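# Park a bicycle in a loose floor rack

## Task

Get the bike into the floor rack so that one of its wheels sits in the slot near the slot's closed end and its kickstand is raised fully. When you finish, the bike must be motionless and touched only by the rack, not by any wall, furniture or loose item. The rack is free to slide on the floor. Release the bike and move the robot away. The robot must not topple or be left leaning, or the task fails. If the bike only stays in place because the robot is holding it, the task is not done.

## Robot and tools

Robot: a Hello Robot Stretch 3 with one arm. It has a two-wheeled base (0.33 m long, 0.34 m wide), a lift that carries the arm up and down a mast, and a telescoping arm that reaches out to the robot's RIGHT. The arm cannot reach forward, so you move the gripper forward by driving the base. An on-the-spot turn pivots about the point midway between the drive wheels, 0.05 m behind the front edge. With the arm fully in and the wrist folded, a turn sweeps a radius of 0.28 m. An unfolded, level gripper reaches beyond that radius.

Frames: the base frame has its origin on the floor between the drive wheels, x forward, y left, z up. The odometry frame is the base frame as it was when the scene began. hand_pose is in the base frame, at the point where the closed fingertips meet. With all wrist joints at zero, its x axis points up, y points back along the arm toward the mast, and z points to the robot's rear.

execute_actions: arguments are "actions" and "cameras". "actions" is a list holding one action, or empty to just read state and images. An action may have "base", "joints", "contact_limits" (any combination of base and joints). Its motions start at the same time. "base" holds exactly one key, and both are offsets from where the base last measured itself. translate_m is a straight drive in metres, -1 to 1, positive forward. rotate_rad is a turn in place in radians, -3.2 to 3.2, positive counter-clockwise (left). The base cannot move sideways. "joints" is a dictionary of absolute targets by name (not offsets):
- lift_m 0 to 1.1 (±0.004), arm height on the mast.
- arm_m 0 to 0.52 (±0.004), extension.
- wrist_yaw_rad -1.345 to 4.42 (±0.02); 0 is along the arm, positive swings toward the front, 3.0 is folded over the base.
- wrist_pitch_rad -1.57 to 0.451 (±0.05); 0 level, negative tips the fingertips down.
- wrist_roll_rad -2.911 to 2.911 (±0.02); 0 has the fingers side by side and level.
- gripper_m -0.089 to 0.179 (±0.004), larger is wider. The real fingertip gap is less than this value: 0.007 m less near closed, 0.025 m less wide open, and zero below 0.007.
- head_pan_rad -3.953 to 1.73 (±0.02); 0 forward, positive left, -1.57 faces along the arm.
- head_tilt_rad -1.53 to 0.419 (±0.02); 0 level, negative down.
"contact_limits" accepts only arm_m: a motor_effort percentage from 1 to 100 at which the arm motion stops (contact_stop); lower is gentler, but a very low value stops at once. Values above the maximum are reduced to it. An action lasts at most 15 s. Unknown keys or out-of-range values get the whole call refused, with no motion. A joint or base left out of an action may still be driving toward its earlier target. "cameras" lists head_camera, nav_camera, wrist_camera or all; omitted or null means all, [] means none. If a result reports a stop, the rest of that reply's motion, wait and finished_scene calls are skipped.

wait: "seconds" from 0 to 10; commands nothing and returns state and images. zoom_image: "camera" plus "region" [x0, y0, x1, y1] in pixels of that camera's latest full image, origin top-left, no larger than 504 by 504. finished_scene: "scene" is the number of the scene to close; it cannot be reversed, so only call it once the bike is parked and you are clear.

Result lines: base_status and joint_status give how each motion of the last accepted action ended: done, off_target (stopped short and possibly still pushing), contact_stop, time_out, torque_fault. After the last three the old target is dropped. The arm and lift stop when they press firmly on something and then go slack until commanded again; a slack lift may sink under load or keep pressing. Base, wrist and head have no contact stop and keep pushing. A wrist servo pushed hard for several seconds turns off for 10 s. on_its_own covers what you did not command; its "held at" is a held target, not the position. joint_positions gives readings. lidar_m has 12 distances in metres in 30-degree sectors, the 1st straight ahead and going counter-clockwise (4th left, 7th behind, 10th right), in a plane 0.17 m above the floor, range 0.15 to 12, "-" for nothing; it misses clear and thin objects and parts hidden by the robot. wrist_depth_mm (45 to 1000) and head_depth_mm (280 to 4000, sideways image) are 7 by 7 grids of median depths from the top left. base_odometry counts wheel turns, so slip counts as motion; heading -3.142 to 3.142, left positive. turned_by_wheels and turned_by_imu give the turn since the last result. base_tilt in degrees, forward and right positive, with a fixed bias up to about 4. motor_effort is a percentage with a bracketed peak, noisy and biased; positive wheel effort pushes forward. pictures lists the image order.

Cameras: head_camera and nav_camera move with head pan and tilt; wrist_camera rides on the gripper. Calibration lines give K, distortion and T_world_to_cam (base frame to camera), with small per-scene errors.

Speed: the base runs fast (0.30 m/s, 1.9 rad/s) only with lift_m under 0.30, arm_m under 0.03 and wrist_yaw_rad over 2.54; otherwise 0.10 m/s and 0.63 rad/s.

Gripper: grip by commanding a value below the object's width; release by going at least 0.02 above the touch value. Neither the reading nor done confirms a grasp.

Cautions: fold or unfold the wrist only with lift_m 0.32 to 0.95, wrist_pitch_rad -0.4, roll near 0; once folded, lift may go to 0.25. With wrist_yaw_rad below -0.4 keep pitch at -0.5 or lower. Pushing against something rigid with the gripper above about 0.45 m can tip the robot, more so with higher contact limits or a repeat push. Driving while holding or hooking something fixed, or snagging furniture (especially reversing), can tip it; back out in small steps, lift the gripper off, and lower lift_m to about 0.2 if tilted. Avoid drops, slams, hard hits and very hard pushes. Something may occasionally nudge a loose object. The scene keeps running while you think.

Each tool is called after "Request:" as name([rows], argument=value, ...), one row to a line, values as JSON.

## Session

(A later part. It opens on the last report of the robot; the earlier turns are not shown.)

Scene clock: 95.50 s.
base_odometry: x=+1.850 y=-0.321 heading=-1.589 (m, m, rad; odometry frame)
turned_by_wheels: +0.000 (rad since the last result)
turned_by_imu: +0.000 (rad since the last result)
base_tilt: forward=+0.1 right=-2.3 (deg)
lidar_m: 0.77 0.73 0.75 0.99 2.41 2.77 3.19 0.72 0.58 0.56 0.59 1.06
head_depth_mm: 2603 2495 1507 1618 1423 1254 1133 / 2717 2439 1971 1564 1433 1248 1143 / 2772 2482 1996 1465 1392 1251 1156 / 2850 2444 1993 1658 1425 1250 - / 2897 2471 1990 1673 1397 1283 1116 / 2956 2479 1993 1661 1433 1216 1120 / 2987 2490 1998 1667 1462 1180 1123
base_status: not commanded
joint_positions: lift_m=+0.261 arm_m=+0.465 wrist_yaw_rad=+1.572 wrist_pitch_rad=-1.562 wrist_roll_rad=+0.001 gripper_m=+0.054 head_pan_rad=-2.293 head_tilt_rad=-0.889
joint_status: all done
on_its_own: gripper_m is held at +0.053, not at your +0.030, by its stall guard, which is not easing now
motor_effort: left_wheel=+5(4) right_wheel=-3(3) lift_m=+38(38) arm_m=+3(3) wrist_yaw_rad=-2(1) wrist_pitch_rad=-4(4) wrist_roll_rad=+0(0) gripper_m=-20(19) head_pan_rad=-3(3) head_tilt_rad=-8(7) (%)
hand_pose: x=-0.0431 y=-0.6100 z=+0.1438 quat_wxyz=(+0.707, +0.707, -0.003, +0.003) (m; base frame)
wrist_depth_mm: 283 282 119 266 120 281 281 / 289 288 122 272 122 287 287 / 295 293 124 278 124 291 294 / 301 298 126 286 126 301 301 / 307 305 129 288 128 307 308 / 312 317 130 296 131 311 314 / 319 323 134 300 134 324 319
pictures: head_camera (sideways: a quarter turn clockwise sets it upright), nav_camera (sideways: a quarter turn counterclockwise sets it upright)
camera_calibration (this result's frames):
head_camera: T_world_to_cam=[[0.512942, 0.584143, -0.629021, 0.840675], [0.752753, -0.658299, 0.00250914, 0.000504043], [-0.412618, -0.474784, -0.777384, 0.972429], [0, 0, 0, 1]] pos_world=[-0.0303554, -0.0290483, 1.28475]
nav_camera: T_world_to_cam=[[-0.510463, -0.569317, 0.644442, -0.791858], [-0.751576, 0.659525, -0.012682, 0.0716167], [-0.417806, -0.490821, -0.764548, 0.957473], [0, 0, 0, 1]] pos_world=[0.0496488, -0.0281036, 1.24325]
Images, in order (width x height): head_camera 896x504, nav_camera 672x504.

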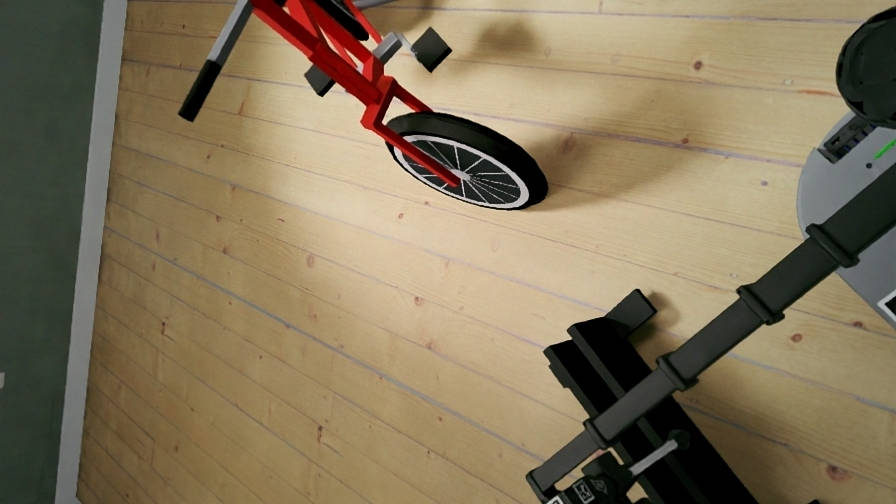

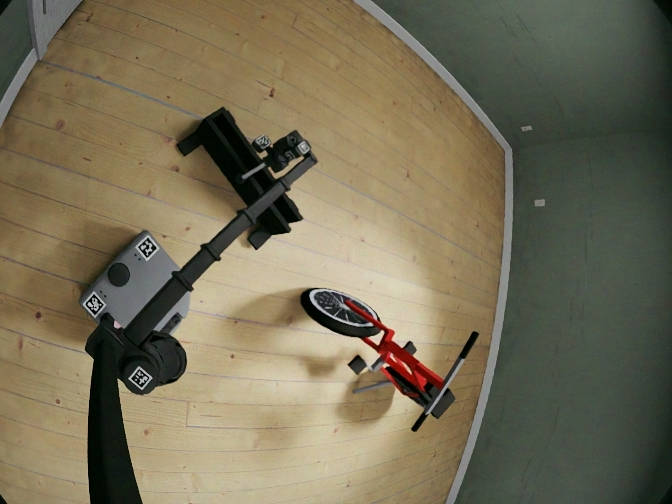

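Request:
execute_actions([
  {"joints": {"lift_m": 0.247}},
], cameras=[])

Request:
execute_actions([
  {"joints": {"gripper_m": 0.14}},
], cameras=["wrist_camera"])

Scene clock: 96.43 s.
base_odometry: x=+1.850 y=-0.321 heading=-1.589 (m, m, rad; odometry frame)
turned_by_wheels: +0.000 (rad since the last result)
turned_by_imu: +0.000 (rad since the last result)
base_tilt: forward=+0.1 right=-2.3 (deg)
lidar_m: 0.77 0.73 0.75 0.99 2.41 2.77 3.19 0.72 3.08 2.16 2.06 1.06
head_depth_mm: 2678 2444 1506 1615 1413 1238 1133 / 2717 2479 1992 1557 1426 1250 1157 / 2841 2491 1977 1461 1413 1254 1166 / 2821 2451 1987 1654 1432 1258 - / 2907 2487 1994 1662 1436 1281 1116 / 2970 2461 1992 1672 1433 1227 1118 / 3040 2493 1998 1674 1488 1194 1112
base_status: not commanded
joint_positions: lift_m=+0.247 arm_m=+0.465 wrist_yaw_rad=+1.572 wrist_pitch_rad=-1.561 wrist_roll_rad=+0.001 gripper_m=+0.054 head_pan_rad=-2.293 head_tilt_rad=-0.889
joint_status: all done
on_its_own: gripper_m is held at +0.053, not at your +0.030, by its stall guard, which is not easing now
motor_effort: left_wheel=+5(5) right_wheel=-3(3) lift_m=+29(34) arm_m=+3(3) wrist_yaw_rad=-1(2) wrist_pitch_rad=-5(5) wrist_roll_rad=-1(0) gripper_m=-19(20) head_pan_rad=-3(3) head_tilt_rad=-7(7) (%)
hand_pose: x=-0.0431 y=-0.6100 z=+0.1291 quat_wxyz=(+0.707, +0.707, -0.003, +0.003) (m; base frame)
wrist_depth_mm: 269 269 117 267 117 269 270 / 275 272 120 271 120 271 273 / 278 281 123 281 123 279 278 / 286 285 125 282 126 287 287 / 292 290 128 289 127 293 290 / 297 297 130 293 131 298 299 / 306 309 135 302 134 307 303
pictures: none
No camera images: the call's "cameras" was empty. Leave "cameras" out to get every camera's image.

Scene clock: 97.80 s.
base_odometry: x=+1.850 y=-0.321 heading=-1.589 (m, m, rad; odometry frame)
turned_by_wheels: +0.000 (rad since the last result)
turned_by_imu: +0.000 (rad since the last result)
base_tilt: forward=+0.1 right=-2.2 (deg)
lidar_m: 0.77 0.73 0.74 0.99 2.41 2.77 3.17 0.72 3.07 2.17 2.06 1.06
head_depth_mm: 2652 2450 1493 1617 1430 1242 1129 / 2747 2452 1986 1548 1423 1249 1147 / 2805 2450 1975 1460 1403 1244 1162 / 2870 2491 1996 1669 1439 1243 - / 2954 2470 1989 1676 1422 1277 1121 / 2943 2472 1989 1676 1433 1218 1119 / 3059 2468 2024 1669 1491 1186 1115
base_status: not commanded
joint_positions: lift_m=+0.247 arm_m=+0.465 wrist_yaw_rad=+1.572 wrist_pitch_rad=-1.562 wrist_roll_rad=+0.001 gripper_m=+0.140 head_pan_rad=-2.293 head_tilt_rad=-0.889
joint_status: all done
motor_effort: left_wheel=+4(5) right_wheel=-3(3) lift_m=+29(30) arm_m=+3(2) wrist_yaw_rad=-2(2) wrist_pitch_rad=-4(4) wrist_roll_rad=-1(1) gripper_m=+1(83) head_pan_rad=-3(3) head_tilt_rad=-7(7) (%)
hand_pose: x=-0.0433 y=-0.6100 z=+0.1292 quat_wxyz=(+0.707, +0.707, -0.003, +0.003) (m; base frame)
wrist_depth_mm: 270 267 118 268 119 268 265 / 272 275 121 274 122 275 276 / 279 280 123 278 124 283 281 / 286 286 127 284 126 289 288 / 293 289 130 291 130 292 298 / 298 - 132 294 132 - 301 / 308 310 135 303 139 308 306
pictures: wrist_camera
camera_calibration (this result's frames):
wrist_camera: T_world_to_cam=[[-0.0601146, -0.998179, -0.005039, -0.607174], [-0.990541, 0.0590293, 0.123871, 0.0106247], [-0.123348, 0.0124378, -0.992286, 0.295895], [0, 0, 0, 1]] pos_world=[0.010522, -0.610376, 0.289236]
Images, in order (width x height): wrist_camera 644x364.

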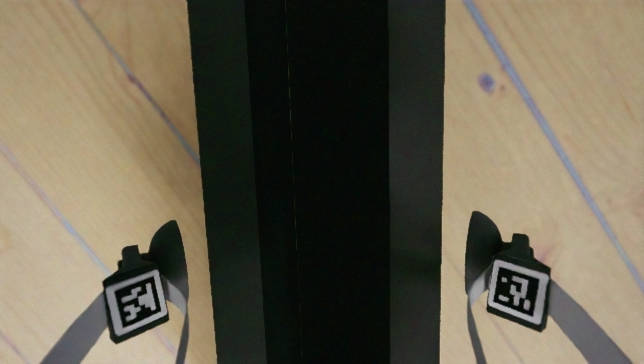

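Request:
execute_actions([
  {"base": {"translate_m": -0.5}, "joints": {"lift_m": 0.9, "head_pan_rad": -2.2, "head_tilt_rad": -0.8}},
], cameras=["head_camera", "wrist_camera"])

Scene clock: 104.97 s.
base_odometry: x=+1.859 y=+0.179 heading=-1.589 (m, m, rad; odometry frame)
turned_by_wheels: +0.000 (rad since the last result)
turned_by_imu: +0.002 (rad since the last result)
base_tilt: forward=+0.1 right=-2.3 (deg)
lidar_m: 1.21 1.15 1.18 1.56 2.44 2.49 2.75 0.62 0.42 0.42 2.33 1.69
head_depth_mm: 2231 2546 2188 1410 1489 - - / 2301 2588 2241 1147 1500 - 1093 / 2390 2689 2235 1800 - - 1133 / 2449 2692 2212 1815 - 1262 1134 / 2565 2818 2278 - 1444 1053 1137 / 2644 2853 2403 - 1524 1301 1138 / 2763 2943 - 1803 1511 1303 1132
base_status: done
joint_positions: lift_m=+0.900 arm_m=+0.465 wrist_yaw_rad=+1.572 wrist_pitch_rad=-1.563 wrist_roll_rad=+0.001 gripper_m=+0.140 head_pan_rad=-2.207 head_tilt_rad=-0.804
joint_status: all done
motor_effort: left_wheel=+4(6) right_wheel=-3(10) lift_m=+31(32) arm_m=+3(3) wrist_yaw_rad=-2(2) wrist_pitch_rad=-4(4) wrist_roll_rad=-1(1) gripper_m=+0(0) head_pan_rad=+3(14) head_tilt_rad=+3(14) (%)
hand_pose: x=-0.0434 y=-0.6100 z=+0.7821 quat_wxyz=(+0.707, +0.707, -0.002, +0.003) (m; base frame)
wrist_depth_mm: 894 897 879 862 902 904 889 / 909 926 915 888 886 880 912 / 916 933 887 927 917 894 902 / - 958 949 948 931 942 939 / - - 709 833 974 942 927 / - - 970 742 987 - - / - - - - - - -
pictures: head_camera (sideways: a quarter turn clockwise sets it upright), wrist_camera
camera_calibration (this result's frames):
head_camera: T_world_to_cam=[[0.427279, 0.580617, -0.693049, 0.924628], [0.806652, -0.591023, 0.00217509, 0.000609891], [-0.408344, -0.559978, -0.720888, 0.898934], [0, 0, 0, 1]] pos_world=[-0.0284912, -0.0331108, 1.28884]
wrist_camera: T_world_to_cam=[[-0.060118, -0.998179, -0.0050028, -0.603922], [-0.990467, 0.0590298, 0.124457, -0.0708632], [-0.123935, 0.0124372, -0.992212, 0.943712], [0, 0, 0, 1]] pos_world=[0.0104649, -0.610376, 0.942161]
Images, in order (width x height): head_camera 896x504, wrist_camera 644x364.

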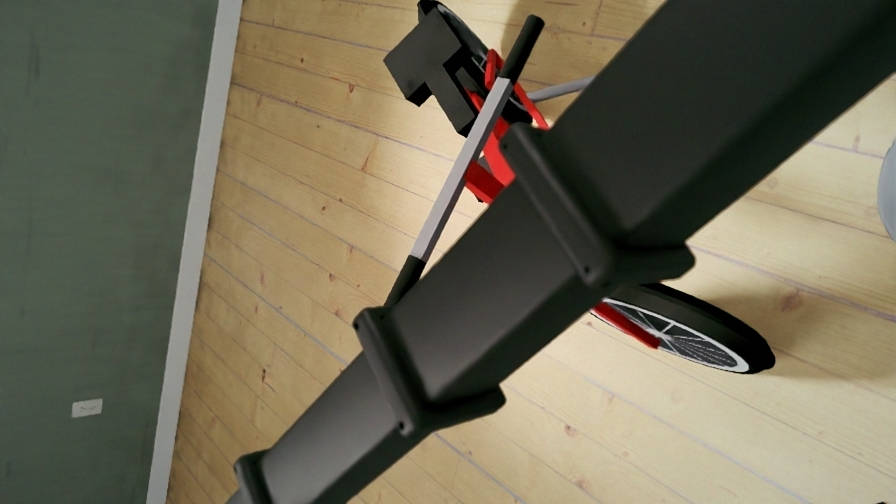

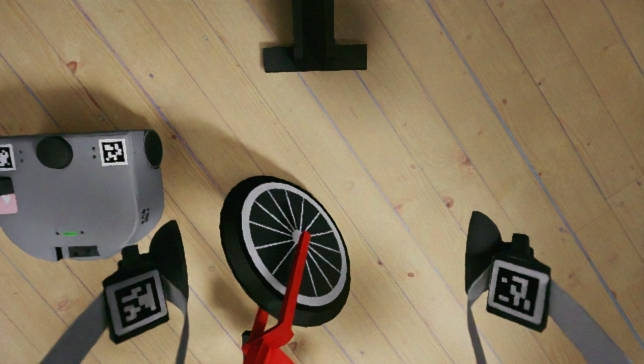

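Request:
execute_actions([
  {"base": {"translate_m": -0.5}, "joints": {"arm_m": 0.31, "wrist_pitch_rad": -1.2, "wrist_roll_rad": 0.87, "head_pan_rad": -1.3, "head_tilt_rad": -0.95}},
])

Scene clock: 111.37 s.
base_odometry: x=+1.868 y=+0.679 heading=-1.589 (m, m, rad; odometry frame)
turned_by_wheels: +0.000 (rad since the last result)
turned_by_imu: +0.002 (rad since the last result)
base_tilt: forward=+0.1 right=-2.3 (deg)
lidar_m: 1.65 1.57 1.61 2.14 2.17 2.22 2.30 0.74 0.55 0.41 0.54 2.32
head_depth_mm: 2721 - 1812 1585 1096 1191 1107 / 2643 2363 1786 1606 1121 1212 1122 / 2605 2262 1924 1613 1321 1207 1145 / 2561 2273 1881 1571 1318 1234 1122 / 2437 2274 1873 1611 1327 1236 1113 / 2372 2285 1875 1605 1399 1231 1107 / 2288 2264 1895 1604 1400 1241 1106
base_status: done
joint_positions: lift_m=+0.900 arm_m=+0.310 wrist_yaw_rad=+1.572 wrist_pitch_rad=-1.209 wrist_roll_rad=+0.867 gripper_m=+0.140 head_pan_rad=-1.307 head_tilt_rad=-0.938
joint_status: all done
motor_effort: left_wheel=+4(5) right_wheel=-3(11) lift_m=+30(30) arm_m=-2(1) wrist_yaw_rad=-1(3) wrist_pitch_rad=+4(4) wrist_roll_rad=+1(2) gripper_m=+0(0) head_pan_rad=+4(41) head_tilt_rad=-7(25) (%)
hand_pose: x=+0.0467 y=-0.4554 z=+0.7903 quat_wxyz=(+0.578, +0.685, -0.407, -0.176) (m; base frame)
wrist_depth_mm: - - - 963 943 873 823 / - - - 963 934 888 814 / - - - 681 889 862 802 / - - - 456 890 862 786 / - - - 986 446 680 768 / - - - 965 902 - 754 / - - - 315 894 366 472
pictures: head_camera (sideways: a quarter turn clockwise sets it upright), nav_camera (sideways: a quarter turn counterclockwise sets it upright), wrist_camera
camera_calibration (this result's frames):
head_camera: T_world_to_cam=[[-0.211912, 0.779087, -0.590014, 0.794275], [0.96442, 0.264363, 0.00269346, -0.00102693], [0.158076, -0.56845, -0.807388, 1.00796], [0, 0, 0, 1]] pos_world=[0.00997265, -0.0455629, 1.28245]
nav_camera: T_world_to_cam=[[0.201118, -0.769585, 0.606045, -0.746169], [-0.964923, -0.262223, -0.0127705, 0.0730325], [0.168747, -0.582218, -0.795328, 0.993918], [0, 0, 0, 1]] pos_world=[0.0528185, 0.0235866, 1.24364]
wrist_camera: T_world_to_cam=[[-0.745887, -0.600879, -0.287395, -0.00803882], [-0.604185, 0.791991, -0.087813, 0.491752], [0.280379, 0.108141, -0.953778, 0.955427], [0, 0, 0, 1]] pos_world=[0.0232309, -0.497614, 0.952137]
Images, in order (width x height): head_camera 896x504, nav_camera 672x504, wrist_camera 644x364.

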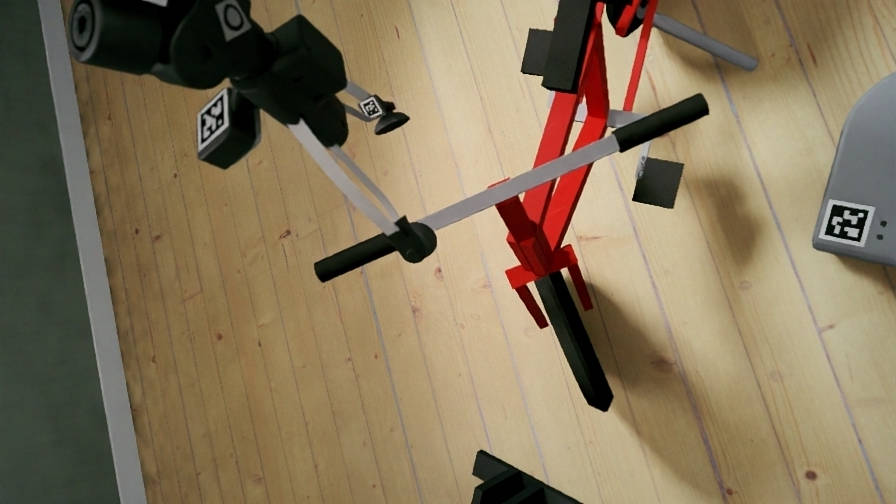

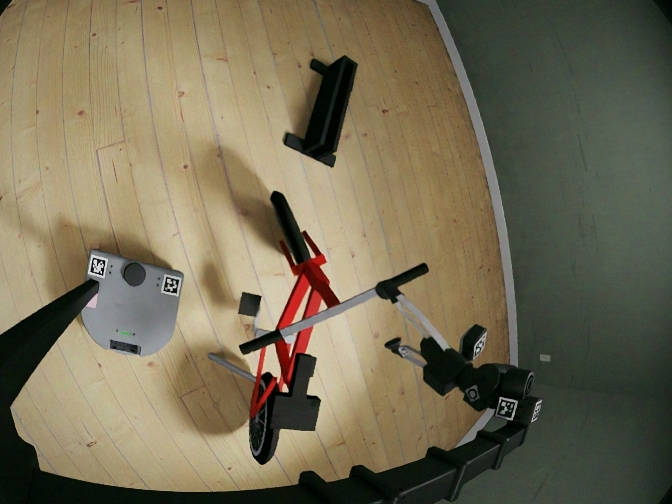

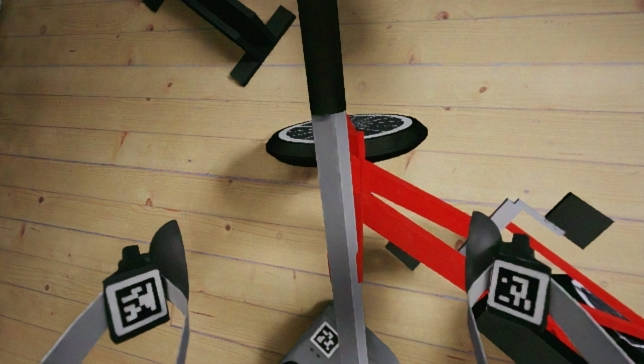

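Request:
execute_actions([
  {"base": {"translate_m": -0.025}, "joints": {"arm_m": 0.25, "lift_m": 0.82, "gripper_m": 0.12}},
], cameras=["head_camera", "wrist_camera"])

Scene clock: 113.87 s.
base_odometry: x=+1.869 y=+0.704 heading=-1.589 (m, m, rad; odometry frame)
turned_by_wheels: +0.000 (rad since the last result)
turned_by_imu: +0.000 (rad since the last result)
base_tilt: forward=+0.1 right=-2.3 (deg)
lidar_m: 1.67 1.59 1.63 2.16 2.16 2.21 2.29 0.73 0.54 0.41 0.55 0.58
head_depth_mm: 2703 2337 - 1576 915 1194 1102 / 2639 2256 1966 1525 1125 1214 1126 / 2585 2255 1918 1619 1038 1193 1144 / 2557 2287 1883 1558 1320 1227 1131 / 2447 2269 1882 1601 1318 1238 1108 / 2386 2261 1893 1596 1371 1241 1107 / 2311 2255 1891 1599 1399 1236 1108
base_status: done
joint_positions: lift_m=+0.820 arm_m=+0.250 wrist_yaw_rad=+1.572 wrist_pitch_rad=-1.208 wrist_roll_rad=+0.867 gripper_m=+0.120 head_pan_rad=-1.307 head_tilt_rad=-0.938
joint_status: all done
motor_effort: left_wheel=+4(7) right_wheel=-3(8) lift_m=+23(24) arm_m=-2(4) wrist_yaw_rad=-2(1) wrist_pitch_rad=+3(4) wrist_roll_rad=+1(1) gripper_m=+0(74) head_pan_rad=+4(3) head_tilt_rad=-8(8) (%)
hand_pose: x=+0.0468 y=-0.3954 z=+0.7107 quat_wxyz=(+0.578, +0.685, -0.407, -0.176) (m; base frame)
wrist_depth_mm: - - - 179 852 807 748 / - - - 471 843 805 757 / - - 955 204 815 782 732 / - - 988 918 356 578 536 / - - 969 899 826 357 717 / - - 932 885 823 - 355 / - - 941 250 801 744 275
pictures: head_camera (sideways: a quarter turn clockwise sets it upright), wrist_camera
camera_calibration (this result's frames):
head_camera: T_world_to_cam=[[-0.212064, 0.779078, -0.589971, 0.79422], [0.964371, 0.26454, 0.00269366, -0.00102689], [0.158169, -0.56838, -0.80742, 1.008], [0, 0, 0, 1]] pos_world=[0.00998076, -0.0455612, 1.28245]
wrist_camera: T_world_to_cam=[[-0.745771, -0.600826, -0.287808, 0.00553919], [-0.604089, 0.79203, -0.0881169, 0.437547], [0.280896, 0.108147, -0.953626, 0.872829], [0, 0, 0, 1]] pos_world=[0.0232745, -0.437616, 0.872502]
Images, in order (width x height): head_camera 896x504, wrist_camera 644x364.

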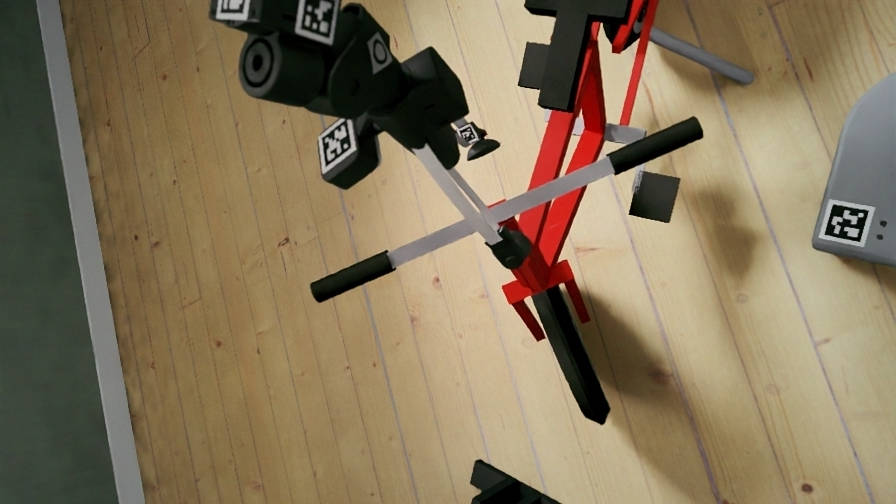

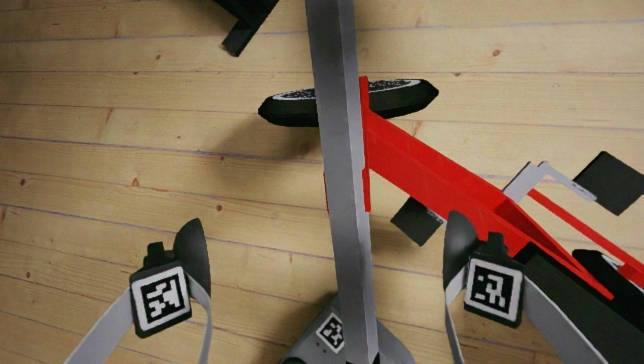

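Request:
execute_actions([
  {"joints": {"arm_m": 0.245, "lift_m": 0.757}},
], cameras=["head_camera", "wrist_camera"])

Scene clock: 115.67 s.
base_odometry: x=+1.869 y=+0.704 heading=-1.589 (m, m, rad; odometry frame)
turned_by_wheels: +0.000 (rad since the last result)
turned_by_imu: +0.000 (rad since the last result)
base_tilt: forward=+0.1 right=-2.3 (deg)
lidar_m: 1.67 1.59 1.63 2.17 2.16 2.20 2.28 0.74 0.54 0.41 0.55 0.58
head_depth_mm: 2750 2250 1967 1563 928 1197 1107 / 2691 2244 1908 - 1126 1214 1129 / 2574 2256 1856 1616 1045 1194 1141 / 2576 2281 1878 1557 1340 1238 1122 / 2462 2280 1862 1594 1320 1232 1106 / 2355 2290 1877 1615 1383 1236 1109 / 2288 2296 1875 1610 1391 1235 1112
base_status: not commanded
joint_positions: lift_m=+0.757 arm_m=+0.245 wrist_yaw_rad=+1.572 wrist_pitch_rad=-1.208 wrist_roll_rad=+0.867 gripper_m=+0.120 head_pan_rad=-1.307 head_tilt_rad=-0.938
joint_status: all done
motor_effort: left_wheel=+4(4) right_wheel=-3(3) lift_m=+23(24) arm_m=-2(4) wrist_yaw_rad=-2(2) wrist_pitch_rad=+3(3) wrist_roll_rad=+1(1) gripper_m=+0(0) head_pan_rad=+2(3) head_tilt_rad=-7(7) (%)
hand_pose: x=+0.0468 y=-0.3904 z=+0.6477 quat_wxyz=(+0.578, +0.685, -0.407, -0.176) (m; base frame)
wrist_depth_mm: - - 951 127 810 747 698 / - - 938 133 680 719 697 / - - 932 140 437 736 694 / - 976 889 150 292 522 507 / - 998 897 156 749 292 657 / - - 877 175 737 - 233 / - 919 885 177 749 714 224
pictures: head_camera (sideways: a quarter turn clockwise sets it upright), wrist_camera
camera_calibration (this result's frames):
head_camera: T_world_to_cam=[[-0.212064, 0.779078, -0.589971, 0.79422], [0.964371, 0.26454, 0.00269366, -0.00102689], [0.15817, -0.56838, -0.80742, 1.008], [0, 0, 0, 1]] pos_world=[0.00998078, -0.0455612, 1.28245]
wrist_camera: T_world_to_cam=[[-0.74577, -0.600826, -0.287809, -0.00958672], [-0.604089, 0.79203, -0.0881177, 0.428033], [0.280897, 0.108147, -0.953625, 0.812204], [0, 0, 0, 1]] pos_world=[0.0232746, -0.432612, 0.809496]
Images, in order (width x height): head_camera 896x504, wrist_camera 644x364.

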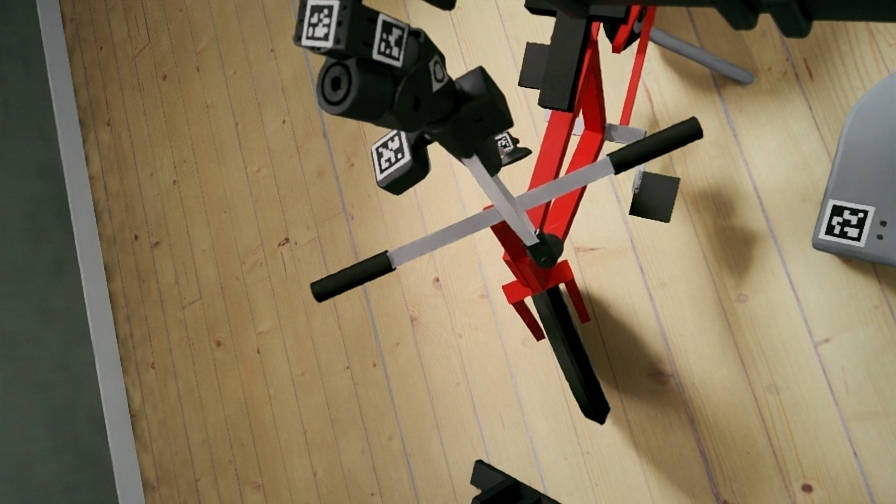

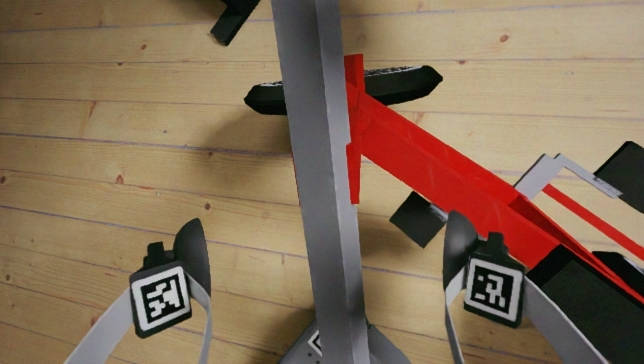

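Request:
execute_actions([
  {"joints": {"lift_m": 0.752, "gripper_m": -0.02}},
], cameras=["head_camera", "wrist_camera"])

Scene clock: 117.70 s.
base_odometry: x=+1.869 y=+0.704 heading=-1.589 (m, m, rad; odometry frame)
turned_by_wheels: +0.000 (rad since the last result)
turned_by_imu: +0.000 (rad since the last result)
base_tilt: forward=+0.1 right=-2.3 (deg)
lidar_m: 1.67 1.59 1.63 2.16 2.16 2.21 2.29 0.74 0.54 0.41 0.55 0.58
head_depth_mm: 2678 2234 1987 1568 1016 1201 1111 / 2624 2259 1924 - 1124 1216 1122 / 2605 2264 1864 1601 1066 1191 1143 / 2549 2256 1868 1567 1317 1229 1133 / 2449 2272 1866 1587 1316 1231 1106 / 2386 2273 1885 1616 1372 1234 1110 / 2324 2285 1879 1611 1388 1238 1108
base_status: not commanded
joint_positions: lift_m=+0.752 arm_m=+0.245 wrist_yaw_rad=+1.572 wrist_pitch_rad=-1.209 wrist_roll_rad=+0.866 gripper_m=-0.019 head_pan_rad=-1.307 head_tilt_rad=-0.938
joint_status: all done
motor_effort: left_wheel=+4(4) right_wheel=-3(3) lift_m=+24(24) arm_m=-2(2) wrist_yaw_rad=-2(2) wrist_pitch_rad=+4(4) wrist_roll_rad=+2(2) gripper_m=-18(91) head_pan_rad=+3(3) head_tilt_rad=-7(7) (%)
hand_pose: x=+0.0466 y=-0.3904 z=+0.6426 quat_wxyz=(+0.579, +0.685, -0.407, -0.176) (m; base frame)
wrist_depth_mm: - - 925 123 793 736 709 / - - 922 128 688 723 685 / - - 918 135 439 720 677 / - 995 913 144 287 521 505 / - 957 876 149 731 286 647 / - 950 900 159 755 691 227 / - 945 841 169 730 686 223
pictures: head_camera (sideways: a quarter turn clockwise sets it upright), wrist_camera
camera_calibration (this result's frames):
head_camera: T_world_to_cam=[[-0.212064, 0.779078, -0.589971, 0.79422], [0.964371, 0.26454, 0.00269366, -0.00102689], [0.158169, -0.56838, -0.80742, 1.008], [0, 0, 0, 1]] pos_world=[0.00998076, -0.0455612, 1.28245]
wrist_camera: T_world_to_cam=[[-0.745559, -0.601529, -0.286887, -0.0121146], [-0.604829, 0.791505, -0.0877622, 0.427024], [0.279864, 0.108085, -0.953936, 0.807609], [0, 0, 0, 1]] pos_world=[0.0232241, -0.43257, 0.804408]
Images, in order (width x height): head_camera 896x504, wrist_camera 644x364.

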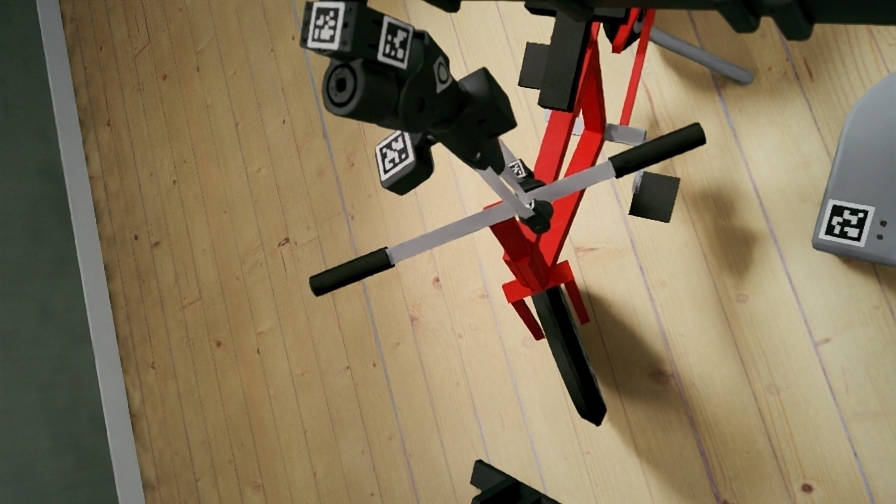

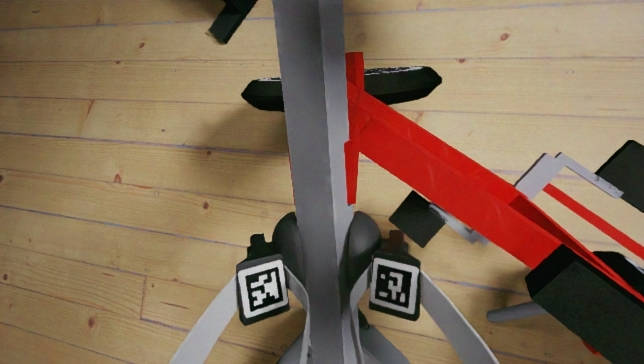

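Request:
execute_actions([
  {"base": {"translate_m": 0.012}, "joints": {"wrist_roll_rad": 1.2, "lift_m": 0.755}},
], cameras=["head_camera", "wrist_camera"])

Scene clock: 118.83 s.
base_odometry: x=+1.869 y=+0.692 heading=-1.589 (m, m, rad; odometry frame)
turned_by_wheels: +0.000 (rad since the last result)
turned_by_imu: +0.000 (rad since the last result)
base_tilt: forward=+0.1 right=-2.4 (deg)
lidar_m: 1.66 1.58 1.62 2.15 2.16 2.21 2.29 0.73 0.54 0.41 0.55 2.33
head_depth_mm: 2749 2271 1975 1577 1131 1216 1100 / 2686 2248 1917 - 1131 1231 1122 / 2591 2283 1881 1601 1098 1190 1133 / 2557 2286 1878 1572 1321 1241 1133 / 2460 2295 1854 1610 1321 1238 1110 / 2405 2278 1871 1610 1341 1240 1110 / 2282 2291 1887 1619 1392 1236 1112
base_status: done
joint_positions: lift_m=+0.755 arm_m=+0.245 wrist_yaw_rad=+1.584 wrist_pitch_rad=-1.223 wrist_roll_rad=+1.170 gripper_m=-0.019 head_pan_rad=-1.307 head_tilt_rad=-0.938
joint_status: wrist_roll_rad off_target (ended at +1.170, target +1.200); the others done
on_its_own: wrist_yaw_rad is at rest, and its effort (-13) is outside its rest range (-12 to +12)
motor_effort: left_wheel=+4(12) right_wheel=+1(3) lift_m=+30(33) arm_m=+0(2) wrist_yaw_rad=-13(13) wrist_pitch_rad=+11(11) wrist_roll_rad=+15(17) gripper_m=-18(19) head_pan_rad=+3(3) head_tilt_rad=-7(7) (%)
hand_pose: x=+0.0431 y=-0.3893 z=+0.6444 quat_wxyz=(+0.515, +0.651, -0.482, -0.279) (m; base frame)
wrist_depth_mm: - - 881 124 748 707 653 / - - 917 126 741 706 483 / - - 919 133 279 494 650 / - - 911 141 739 283 279 / - - 908 146 746 697 224 / - - 989 157 - 711 656 / - - 923 176 - 695 668
pictures: head_camera (sideways: a quarter turn clockwise sets it upright), wrist_camera
camera_calibration (this result's frames):
head_camera: T_world_to_cam=[[-0.212064, 0.779078, -0.589971, 0.79422], [0.964371, 0.26454, 0.00269366, -0.00102689], [0.15817, -0.56838, -0.80742, 1.008], [0, 0, 0, 1]] pos_world=[0.00998077, -0.0455612, 1.28245]
wrist_camera: T_world_to_cam=[[-0.88016, -0.345683, -0.325302, 0.11656], [-0.368936, 0.929394, 0.0105946, 0.404345], [0.298672, 0.129341, -0.945551, 0.812266], [0, 0, 0, 1]] pos_world=[0.00916848, -0.440562, 0.801673]
Images, in order (width x height): head_camera 896x504, wrist_camera 644x364.

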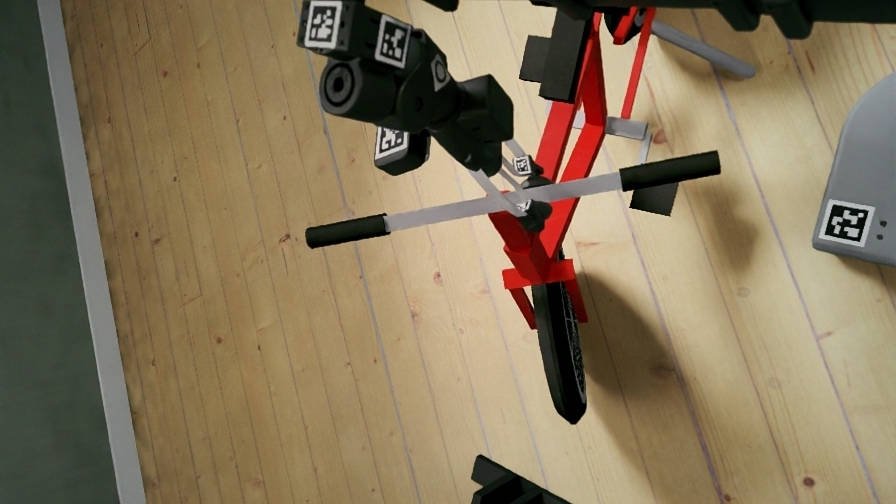

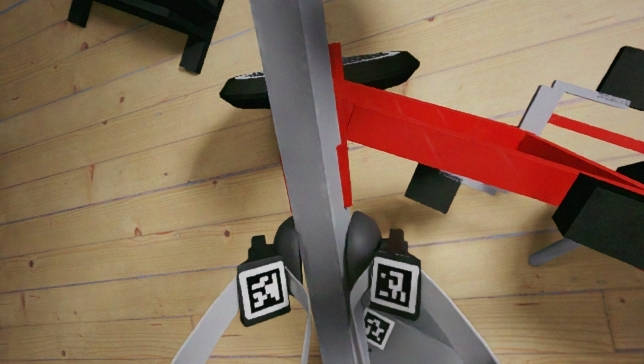

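Request:
execute_actions([
  {"joints": {"arm_m": 0.305, "lift_m": 0.773}},
], cameras=["head_camera", "wrist_camera"])

Scene clock: 120.60 s.
base_odometry: x=+1.869 y=+0.692 heading=-1.589 (m, m, rad; odometry frame)
turned_by_wheels: +0.000 (rad since the last result)
turned_by_imu: +0.000 (rad since the last result)
base_tilt: forward=+0.1 right=-2.3 (deg)
lidar_m: 1.66 1.58 1.62 2.14 2.17 2.21 2.29 0.76 0.54 0.40 0.57 2.33
head_depth_mm: 2717 2317 - 1590 949 1223 1107 / 2685 2236 1961 1532 1130 1227 1122 / 2571 2277 1856 1530 1052 1214 1137 / 2563 2280 1838 1604 1347 1238 1128 / 2460 2266 1894 1596 1327 1239 1112 / 2367 2276 1876 1609 1343 1244 1109 / 2281 2275 1878 1597 1394 1236 1112
base_status: not commanded
joint_positions: lift_m=+0.773 arm_m=+0.304 wrist_yaw_rad=+1.597 wrist_pitch_rad=-1.208 wrist_roll_rad=+1.173 gripper_m=-0.019 head_pan_rad=-1.307 head_tilt_rad=-0.938
joint_status: all done
on_its_own: wrist_yaw_rad is at rest, and its effort (-24) is outside its rest range (-12 to +12)
motor_effort: left_wheel=+2(5) right_wheel=+4(12) lift_m=+22(35) arm_m=+7(9) wrist_yaw_rad=-24(24) wrist_pitch_rad=+4(25) wrist_roll_rad=+14(15) gripper_m=-19(20) head_pan_rad=+3(3) head_tilt_rad=-7(8) (%)
hand_pose: x=+0.0469 y=-0.4476 z=+0.6638 quat_wxyz=(+0.513, +0.656, -0.482, -0.272) (m; base frame)
wrist_depth_mm: - - 929 829 762 709 664 / - - 945 426 758 722 660 / - - 956 147 471 723 503 / - - 956 150 297 295 533 / - - 970 156 783 725 230 / - - 967 161 748 711 658 / - - 958 183 - 726 677
pictures: head_camera (sideways: a quarter turn clockwise sets it upright), wrist_camera
camera_calibration (this result's frames):
head_camera: T_world_to_cam=[[-0.212064, 0.77908, -0.589969, 0.794217], [0.964371, 0.26454, 0.00269367, -0.0010269], [0.158169, -0.568378, -0.807421, 1.008], [0, 0, 0, 1]] pos_world=[0.00998075, -0.0455611, 1.28245]
wrist_camera: T_world_to_cam=[[-0.87121, -0.354951, -0.339121, 0.110657], [-0.37925, 0.925276, 0.00583529, 0.461557], [0.311709, 0.133695, -0.940725, 0.83514], [0, 0, 0, 1]] pos_world=[0.0111311, -0.499444, 0.820469]
Images, in order (width x height): head_camera 896x504, wrist_camera 644x364.

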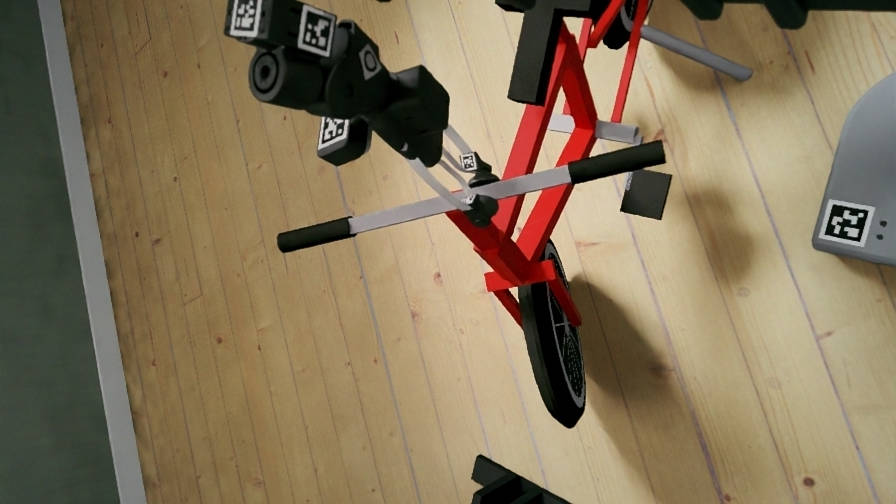

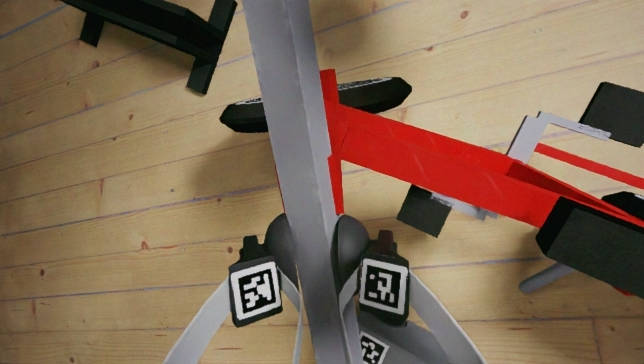

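Request:
execute_actions([
  {"joints": {"arm_m": 0.37, "lift_m": 0.78}},
], cameras=["head_camera", "wrist_camera"])

Scene clock: 123.57 s.
base_odometry: x=+1.869 y=+0.692 heading=-1.589 (m, m, rad; odometry frame)
turned_by_wheels: +0.000 (rad since the last result)
turned_by_imu: +0.000 (rad since the last result)
base_tilt: forward=+0.1 right=-2.3 (deg)
lidar_m: 1.66 1.58 1.62 2.14 2.16 2.21 2.29 0.78 0.54 0.63 0.58 2.32
head_depth_mm: 2698 2389 1820 1592 1099 1205 1096 / 2692 2354 - 1596 1188 1237 1116 / 2572 2285 1850 925 1315 1205 1140 / 2526 2300 1853 1564 1349 1236 1126 / 2479 2269 1881 1603 1325 1233 1105 / 2361 2256 1887 1596 1329 1241 1110 / 2290 2290 1886 1603 1392 1235 1111
base_status: not commanded
joint_positions: lift_m=+0.780 arm_m=+0.369 wrist_yaw_rad=+1.673 wrist_pitch_rad=-1.186 wrist_roll_rad=+1.182 gripper_m=-0.019 head_pan_rad=-1.307 head_tilt_rad=-0.938
joint_status: all done
on_its_own: wrist_yaw_rad is held at +1.655, not at your +1.570, by its stall guard, which is not easing now; wrist_yaw_rad is at rest, and its effort (-16) is outside its rest range (-12 to +12)
motor_effort: left_wheel=+2(4) right_wheel=+1(10) lift_m=+21(33) arm_m=+5(8) wrist_yaw_rad=-16(18) wrist_pitch_rad=-7(13) wrist_roll_rad=+9(12) gripper_m=-20(20) head_pan_rad=+3(3) head_tilt_rad=-7(7) (%)
hand_pose: x=+0.0519 y=-0.5071 z=+0.6723 quat_wxyz=(+0.515, +0.676, -0.465, -0.249) (m; base frame)
wrist_depth_mm: - - 930 821 791 736 671 / - - 957 148 783 736 659 / - - 967 148 764 728 655 / - - 968 151 297 532 644 / - - - 156 616 295 492 / - - - 160 777 727 227 / - - 971 172 794 739 678
pictures: head_camera (sideways: a quarter turn clockwise sets it upright), wrist_camera
camera_calibration (this result's frames):
head_camera: T_world_to_cam=[[-0.212065, 0.779084, -0.589962, 0.794208], [0.964371, 0.26454, 0.0026937, -0.00102694], [0.158167, -0.568371, -0.807426, 1.00801], [0, 0, 0, 1]] pos_world=[0.00998071, -0.045561, 1.28245]
wrist_camera: T_world_to_cam=[[-0.838316, -0.409989, -0.359354, 0.080803], [-0.439903, 0.898044, 0.00164144, 0.510606], [0.322043, 0.159457, -0.9332, 0.857048], [0, 0, 0, 1]] pos_world=[0.01635, -0.562081, 0.827995]
Images, in order (width x height): head_camera 896x504, wrist_camera 644x364.

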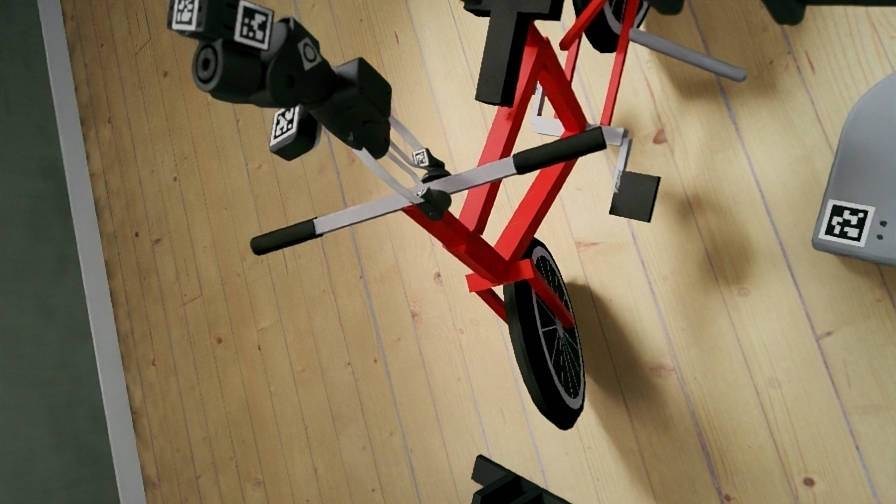

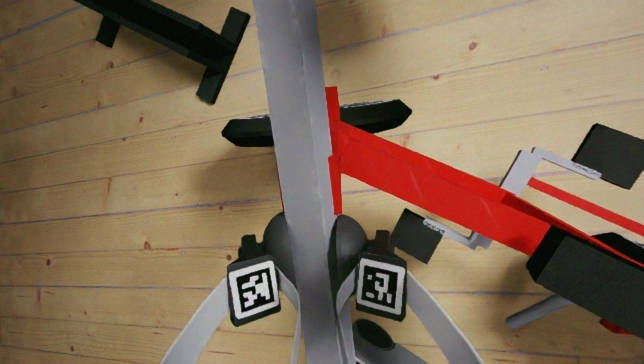

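Request:
execute_actions([
  {"joints": {"arm_m": 0.41, "lift_m": 0.79, "wrist_yaw_rad": 1.571, "wrist_roll_rad": 1.35}},
], cameras=["head_camera", "wrist_camera"])

Scene clock: 125.03 s.
base_odometry: x=+1.869 y=+0.692 heading=-1.589 (m, m, rad; odometry frame)
turned_by_wheels: +0.000 (rad since the last result)
turned_by_imu: +0.000 (rad since the last result)
base_tilt: forward=+0.1 right=-2.3 (deg)
lidar_m: 1.66 1.58 1.62 2.15 2.16 2.21 2.29 0.80 0.54 0.63 0.62 2.33
head_depth_mm: 2712 - 1833 1588 1141 1208 1106 / 2652 2300 - 1601 1313 1235 1121 / 2600 2250 1873 929 1128 1234 1141 / 2559 2260 1878 1095 1334 1237 1121 / 2449 2250 1883 1607 1323 1232 1108 / 2368 2274 1906 1608 1321 1238 1110 / 2307 2299 1866 1600 1406 1250 1109
base_status: not commanded
joint_positions: lift_m=+0.790 arm_m=+0.410 wrist_yaw_rad=+1.591 wrist_pitch_rad=-1.191 wrist_roll_rad=+1.319 gripper_m=-0.019 head_pan_rad=-1.307 head_tilt_rad=-0.938
joint_status: wrist_roll_rad off_target (ended at +1.319, target +1.350); the others done
on_its_own: wrist_yaw_rad is at rest, and its effort (-17) is outside its rest range (-12 to +12)
motor_effort: left_wheel=+5(7) right_wheel=-3(9) lift_m=+22(27) arm_m=+4(8) wrist_yaw_rad=-17(27) wrist_pitch_rad=-4(7) wrist_roll_rad=+16(23) gripper_m=-18(21) head_pan_rad=+4(3) head_tilt_rad=-7(8) (%)
hand_pose: x=+0.0510 y=-0.5534 z=+0.6819 quat_wxyz=(+0.471, +0.636, -0.525, -0.315) (m; base frame)
wrist_depth_mm: - - 946 834 789 721 671 / - - 983 158 773 723 658 / - - 997 153 767 720 505 / - - - 159 301 505 662 / - - - 157 757 723 232 / - - - 160 777 745 671 / - - - 876 836 757 700
pictures: head_camera (sideways: a quarter turn clockwise sets it upright), wrist_camera
camera_calibration (this result's frames):
head_camera: T_world_to_cam=[[-0.212065, 0.779084, -0.589962, 0.794208], [0.964371, 0.26454, 0.0026937, -0.00102694], [0.158167, -0.568371, -0.807426, 1.00801], [0, 0, 0, 1]] pos_world=[0.00998071, -0.045561, 1.28245]
wrist_camera: T_world_to_cam=[[-0.906036, -0.208879, -0.368061, 0.185232], [-0.244182, 0.968359, 0.0515346, 0.546624], [0.345651, 0.136566, -0.928372, 0.856489], [0, 0, 0, 1]] pos_world=[0.00525649, -0.607605, 0.835148]
Images, in order (width x height): head_camera 896x504, wrist_camera 644x364.

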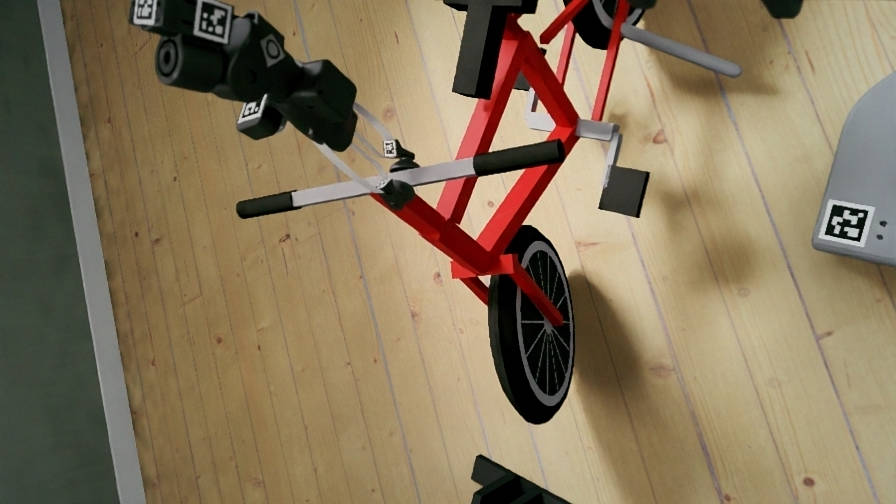

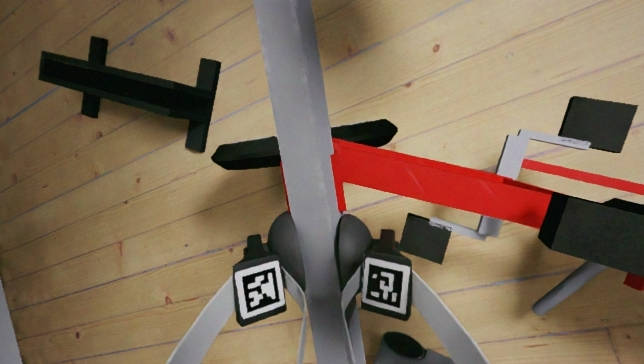

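Request:
execute_actions(actions=[])

Scene clock: 125.40 s.
base_odometry: x=+1.869 y=+0.692 heading=-1.589 (m, m, rad; odometry frame)
turned_by_wheels: +0.000 (rad since the last result)
turned_by_imu: +0.000 (rad since the last result)
base_tilt: forward=+0.1 right=-2.3 (deg)
lidar_m: 1.66 1.58 1.62 2.16 2.17 2.22 2.30 0.80 0.54 0.63 0.62 2.32
head_depth_mm: 2719 - 1807 1598 1132 1206 1104 / 2666 2346 - 1593 1325 1231 1118 / 2566 2273 1852 926 1120 1240 1135 / 2541 2272 1851 1097 1339 1229 1126 / 2456 2251 1889 1612 1326 1231 1106 / 2401 2270 1874 1601 1327 1236 1113 / 2312 2261 1862 1612 1402 1238 1109
base_status: not commanded
joint_positions: lift_m=+0.790 arm_m=+0.410 wrist_yaw_rad=+1.591 wrist_pitch_rad=-1.191 wrist_roll_rad=+1.319 gripper_m=-0.019 head_pan_rad=-1.307 head_tilt_rad=-0.938
joint_status: wrist_roll_rad off_target (ended at +1.319, target +1.350); the others done
on_its_own: wrist_yaw_rad is at rest, and its effort (-18) is outside its rest range (-12 to +12)
motor_effort: left_wheel=+5(7) right_wheel=-3(9) lift_m=+22(27) arm_m=+3(8) wrist_yaw_rad=-18(27) wrist_pitch_rad=-4(7) wrist_roll_rad=+16(23) gripper_m=-18(21) head_pan_rad=+3(3) head_tilt_rad=-8(8) (%)
hand_pose: x=+0.0510 y=-0.5534 z=+0.6819 quat_wxyz=(+0.471, +0.636, -0.525, -0.315) (m; base frame)
wrist_depth_mm: - - 971 825 765 719 651 / - - 970 157 785 726 654 / - - 985 153 777 720 512 / - - 980 160 302 512 654 / - - - 157 775 737 232 / - - - 160 776 731 679 / - - - 909 836 741 704
pictures: head_camera (sideways: a quarter turn clockwise sets it upright), nav_camera (sideways: a quarter turn counterclockwise sets it upright), wrist_camera
camera_calibration (this result's frames):
head_camera: T_world_to_cam=[[-0.212066, 0.779084, -0.589962, 0.794208], [0.964371, 0.26454, 0.0026937, -0.00102694], [0.158167, -0.568371, -0.807426, 1.00801], [0, 0, 0, 1]] pos_world=[0.00998072, -0.045561, 1.28245]
nav_camera: T_world_to_cam=[[0.20127, -0.769585, 0.605994, -0.746104], [-0.964875, -0.2624, -0.0127706, 0.0730323], [0.168841, -0.582138, -0.795367, 0.993968], [0, 0, 0, 1]] pos_world=[0.0528131, 0.0235988, 1.24364]
wrist_camera: T_world_to_cam=[[-0.906049, -0.208878, -0.36803, 0.185203], [-0.244179, 0.968359, 0.0515424, 0.546617], [0.345619, 0.136565, -0.928384, 0.856499], [0, 0, 0, 1]] pos_world=[0.00525321, -0.607605, 0.835147]
Images, in order (width x height): head_camera 896x504, nav_camera 672x504, wrist_camera 644x364.

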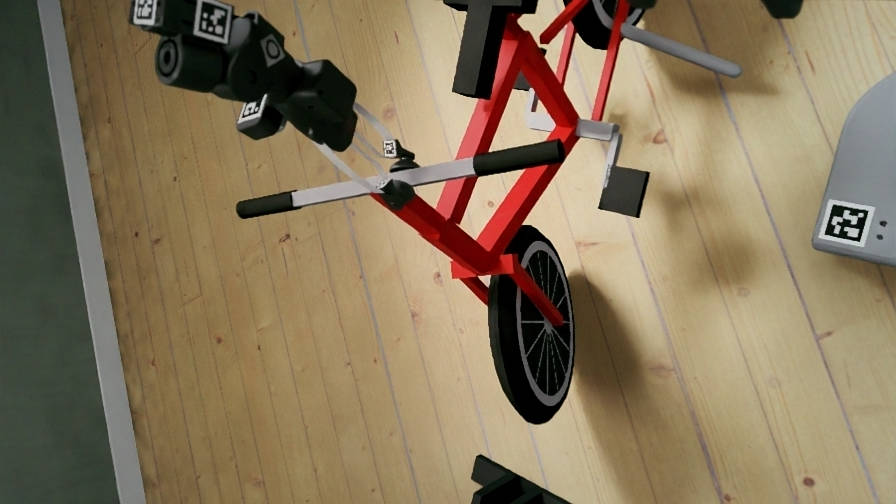

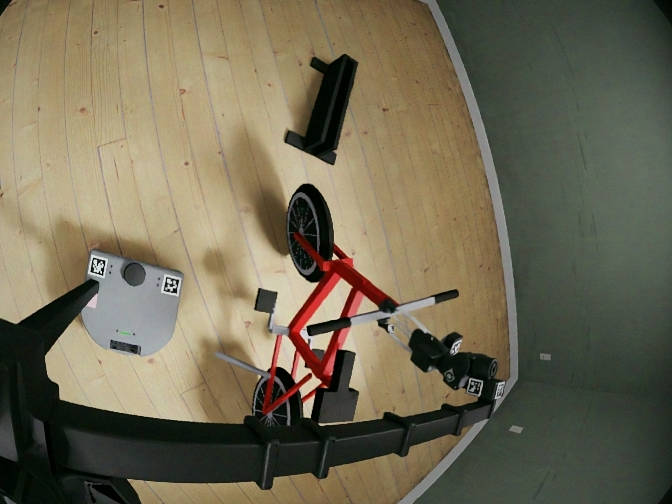

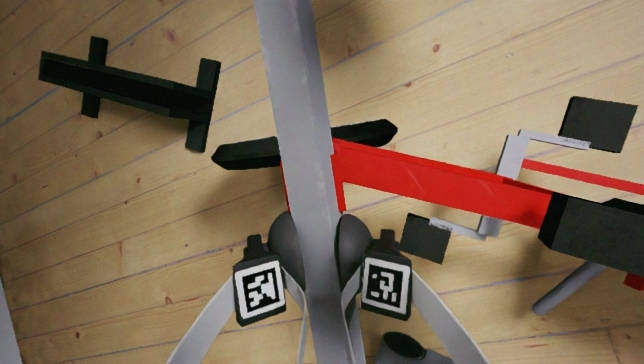

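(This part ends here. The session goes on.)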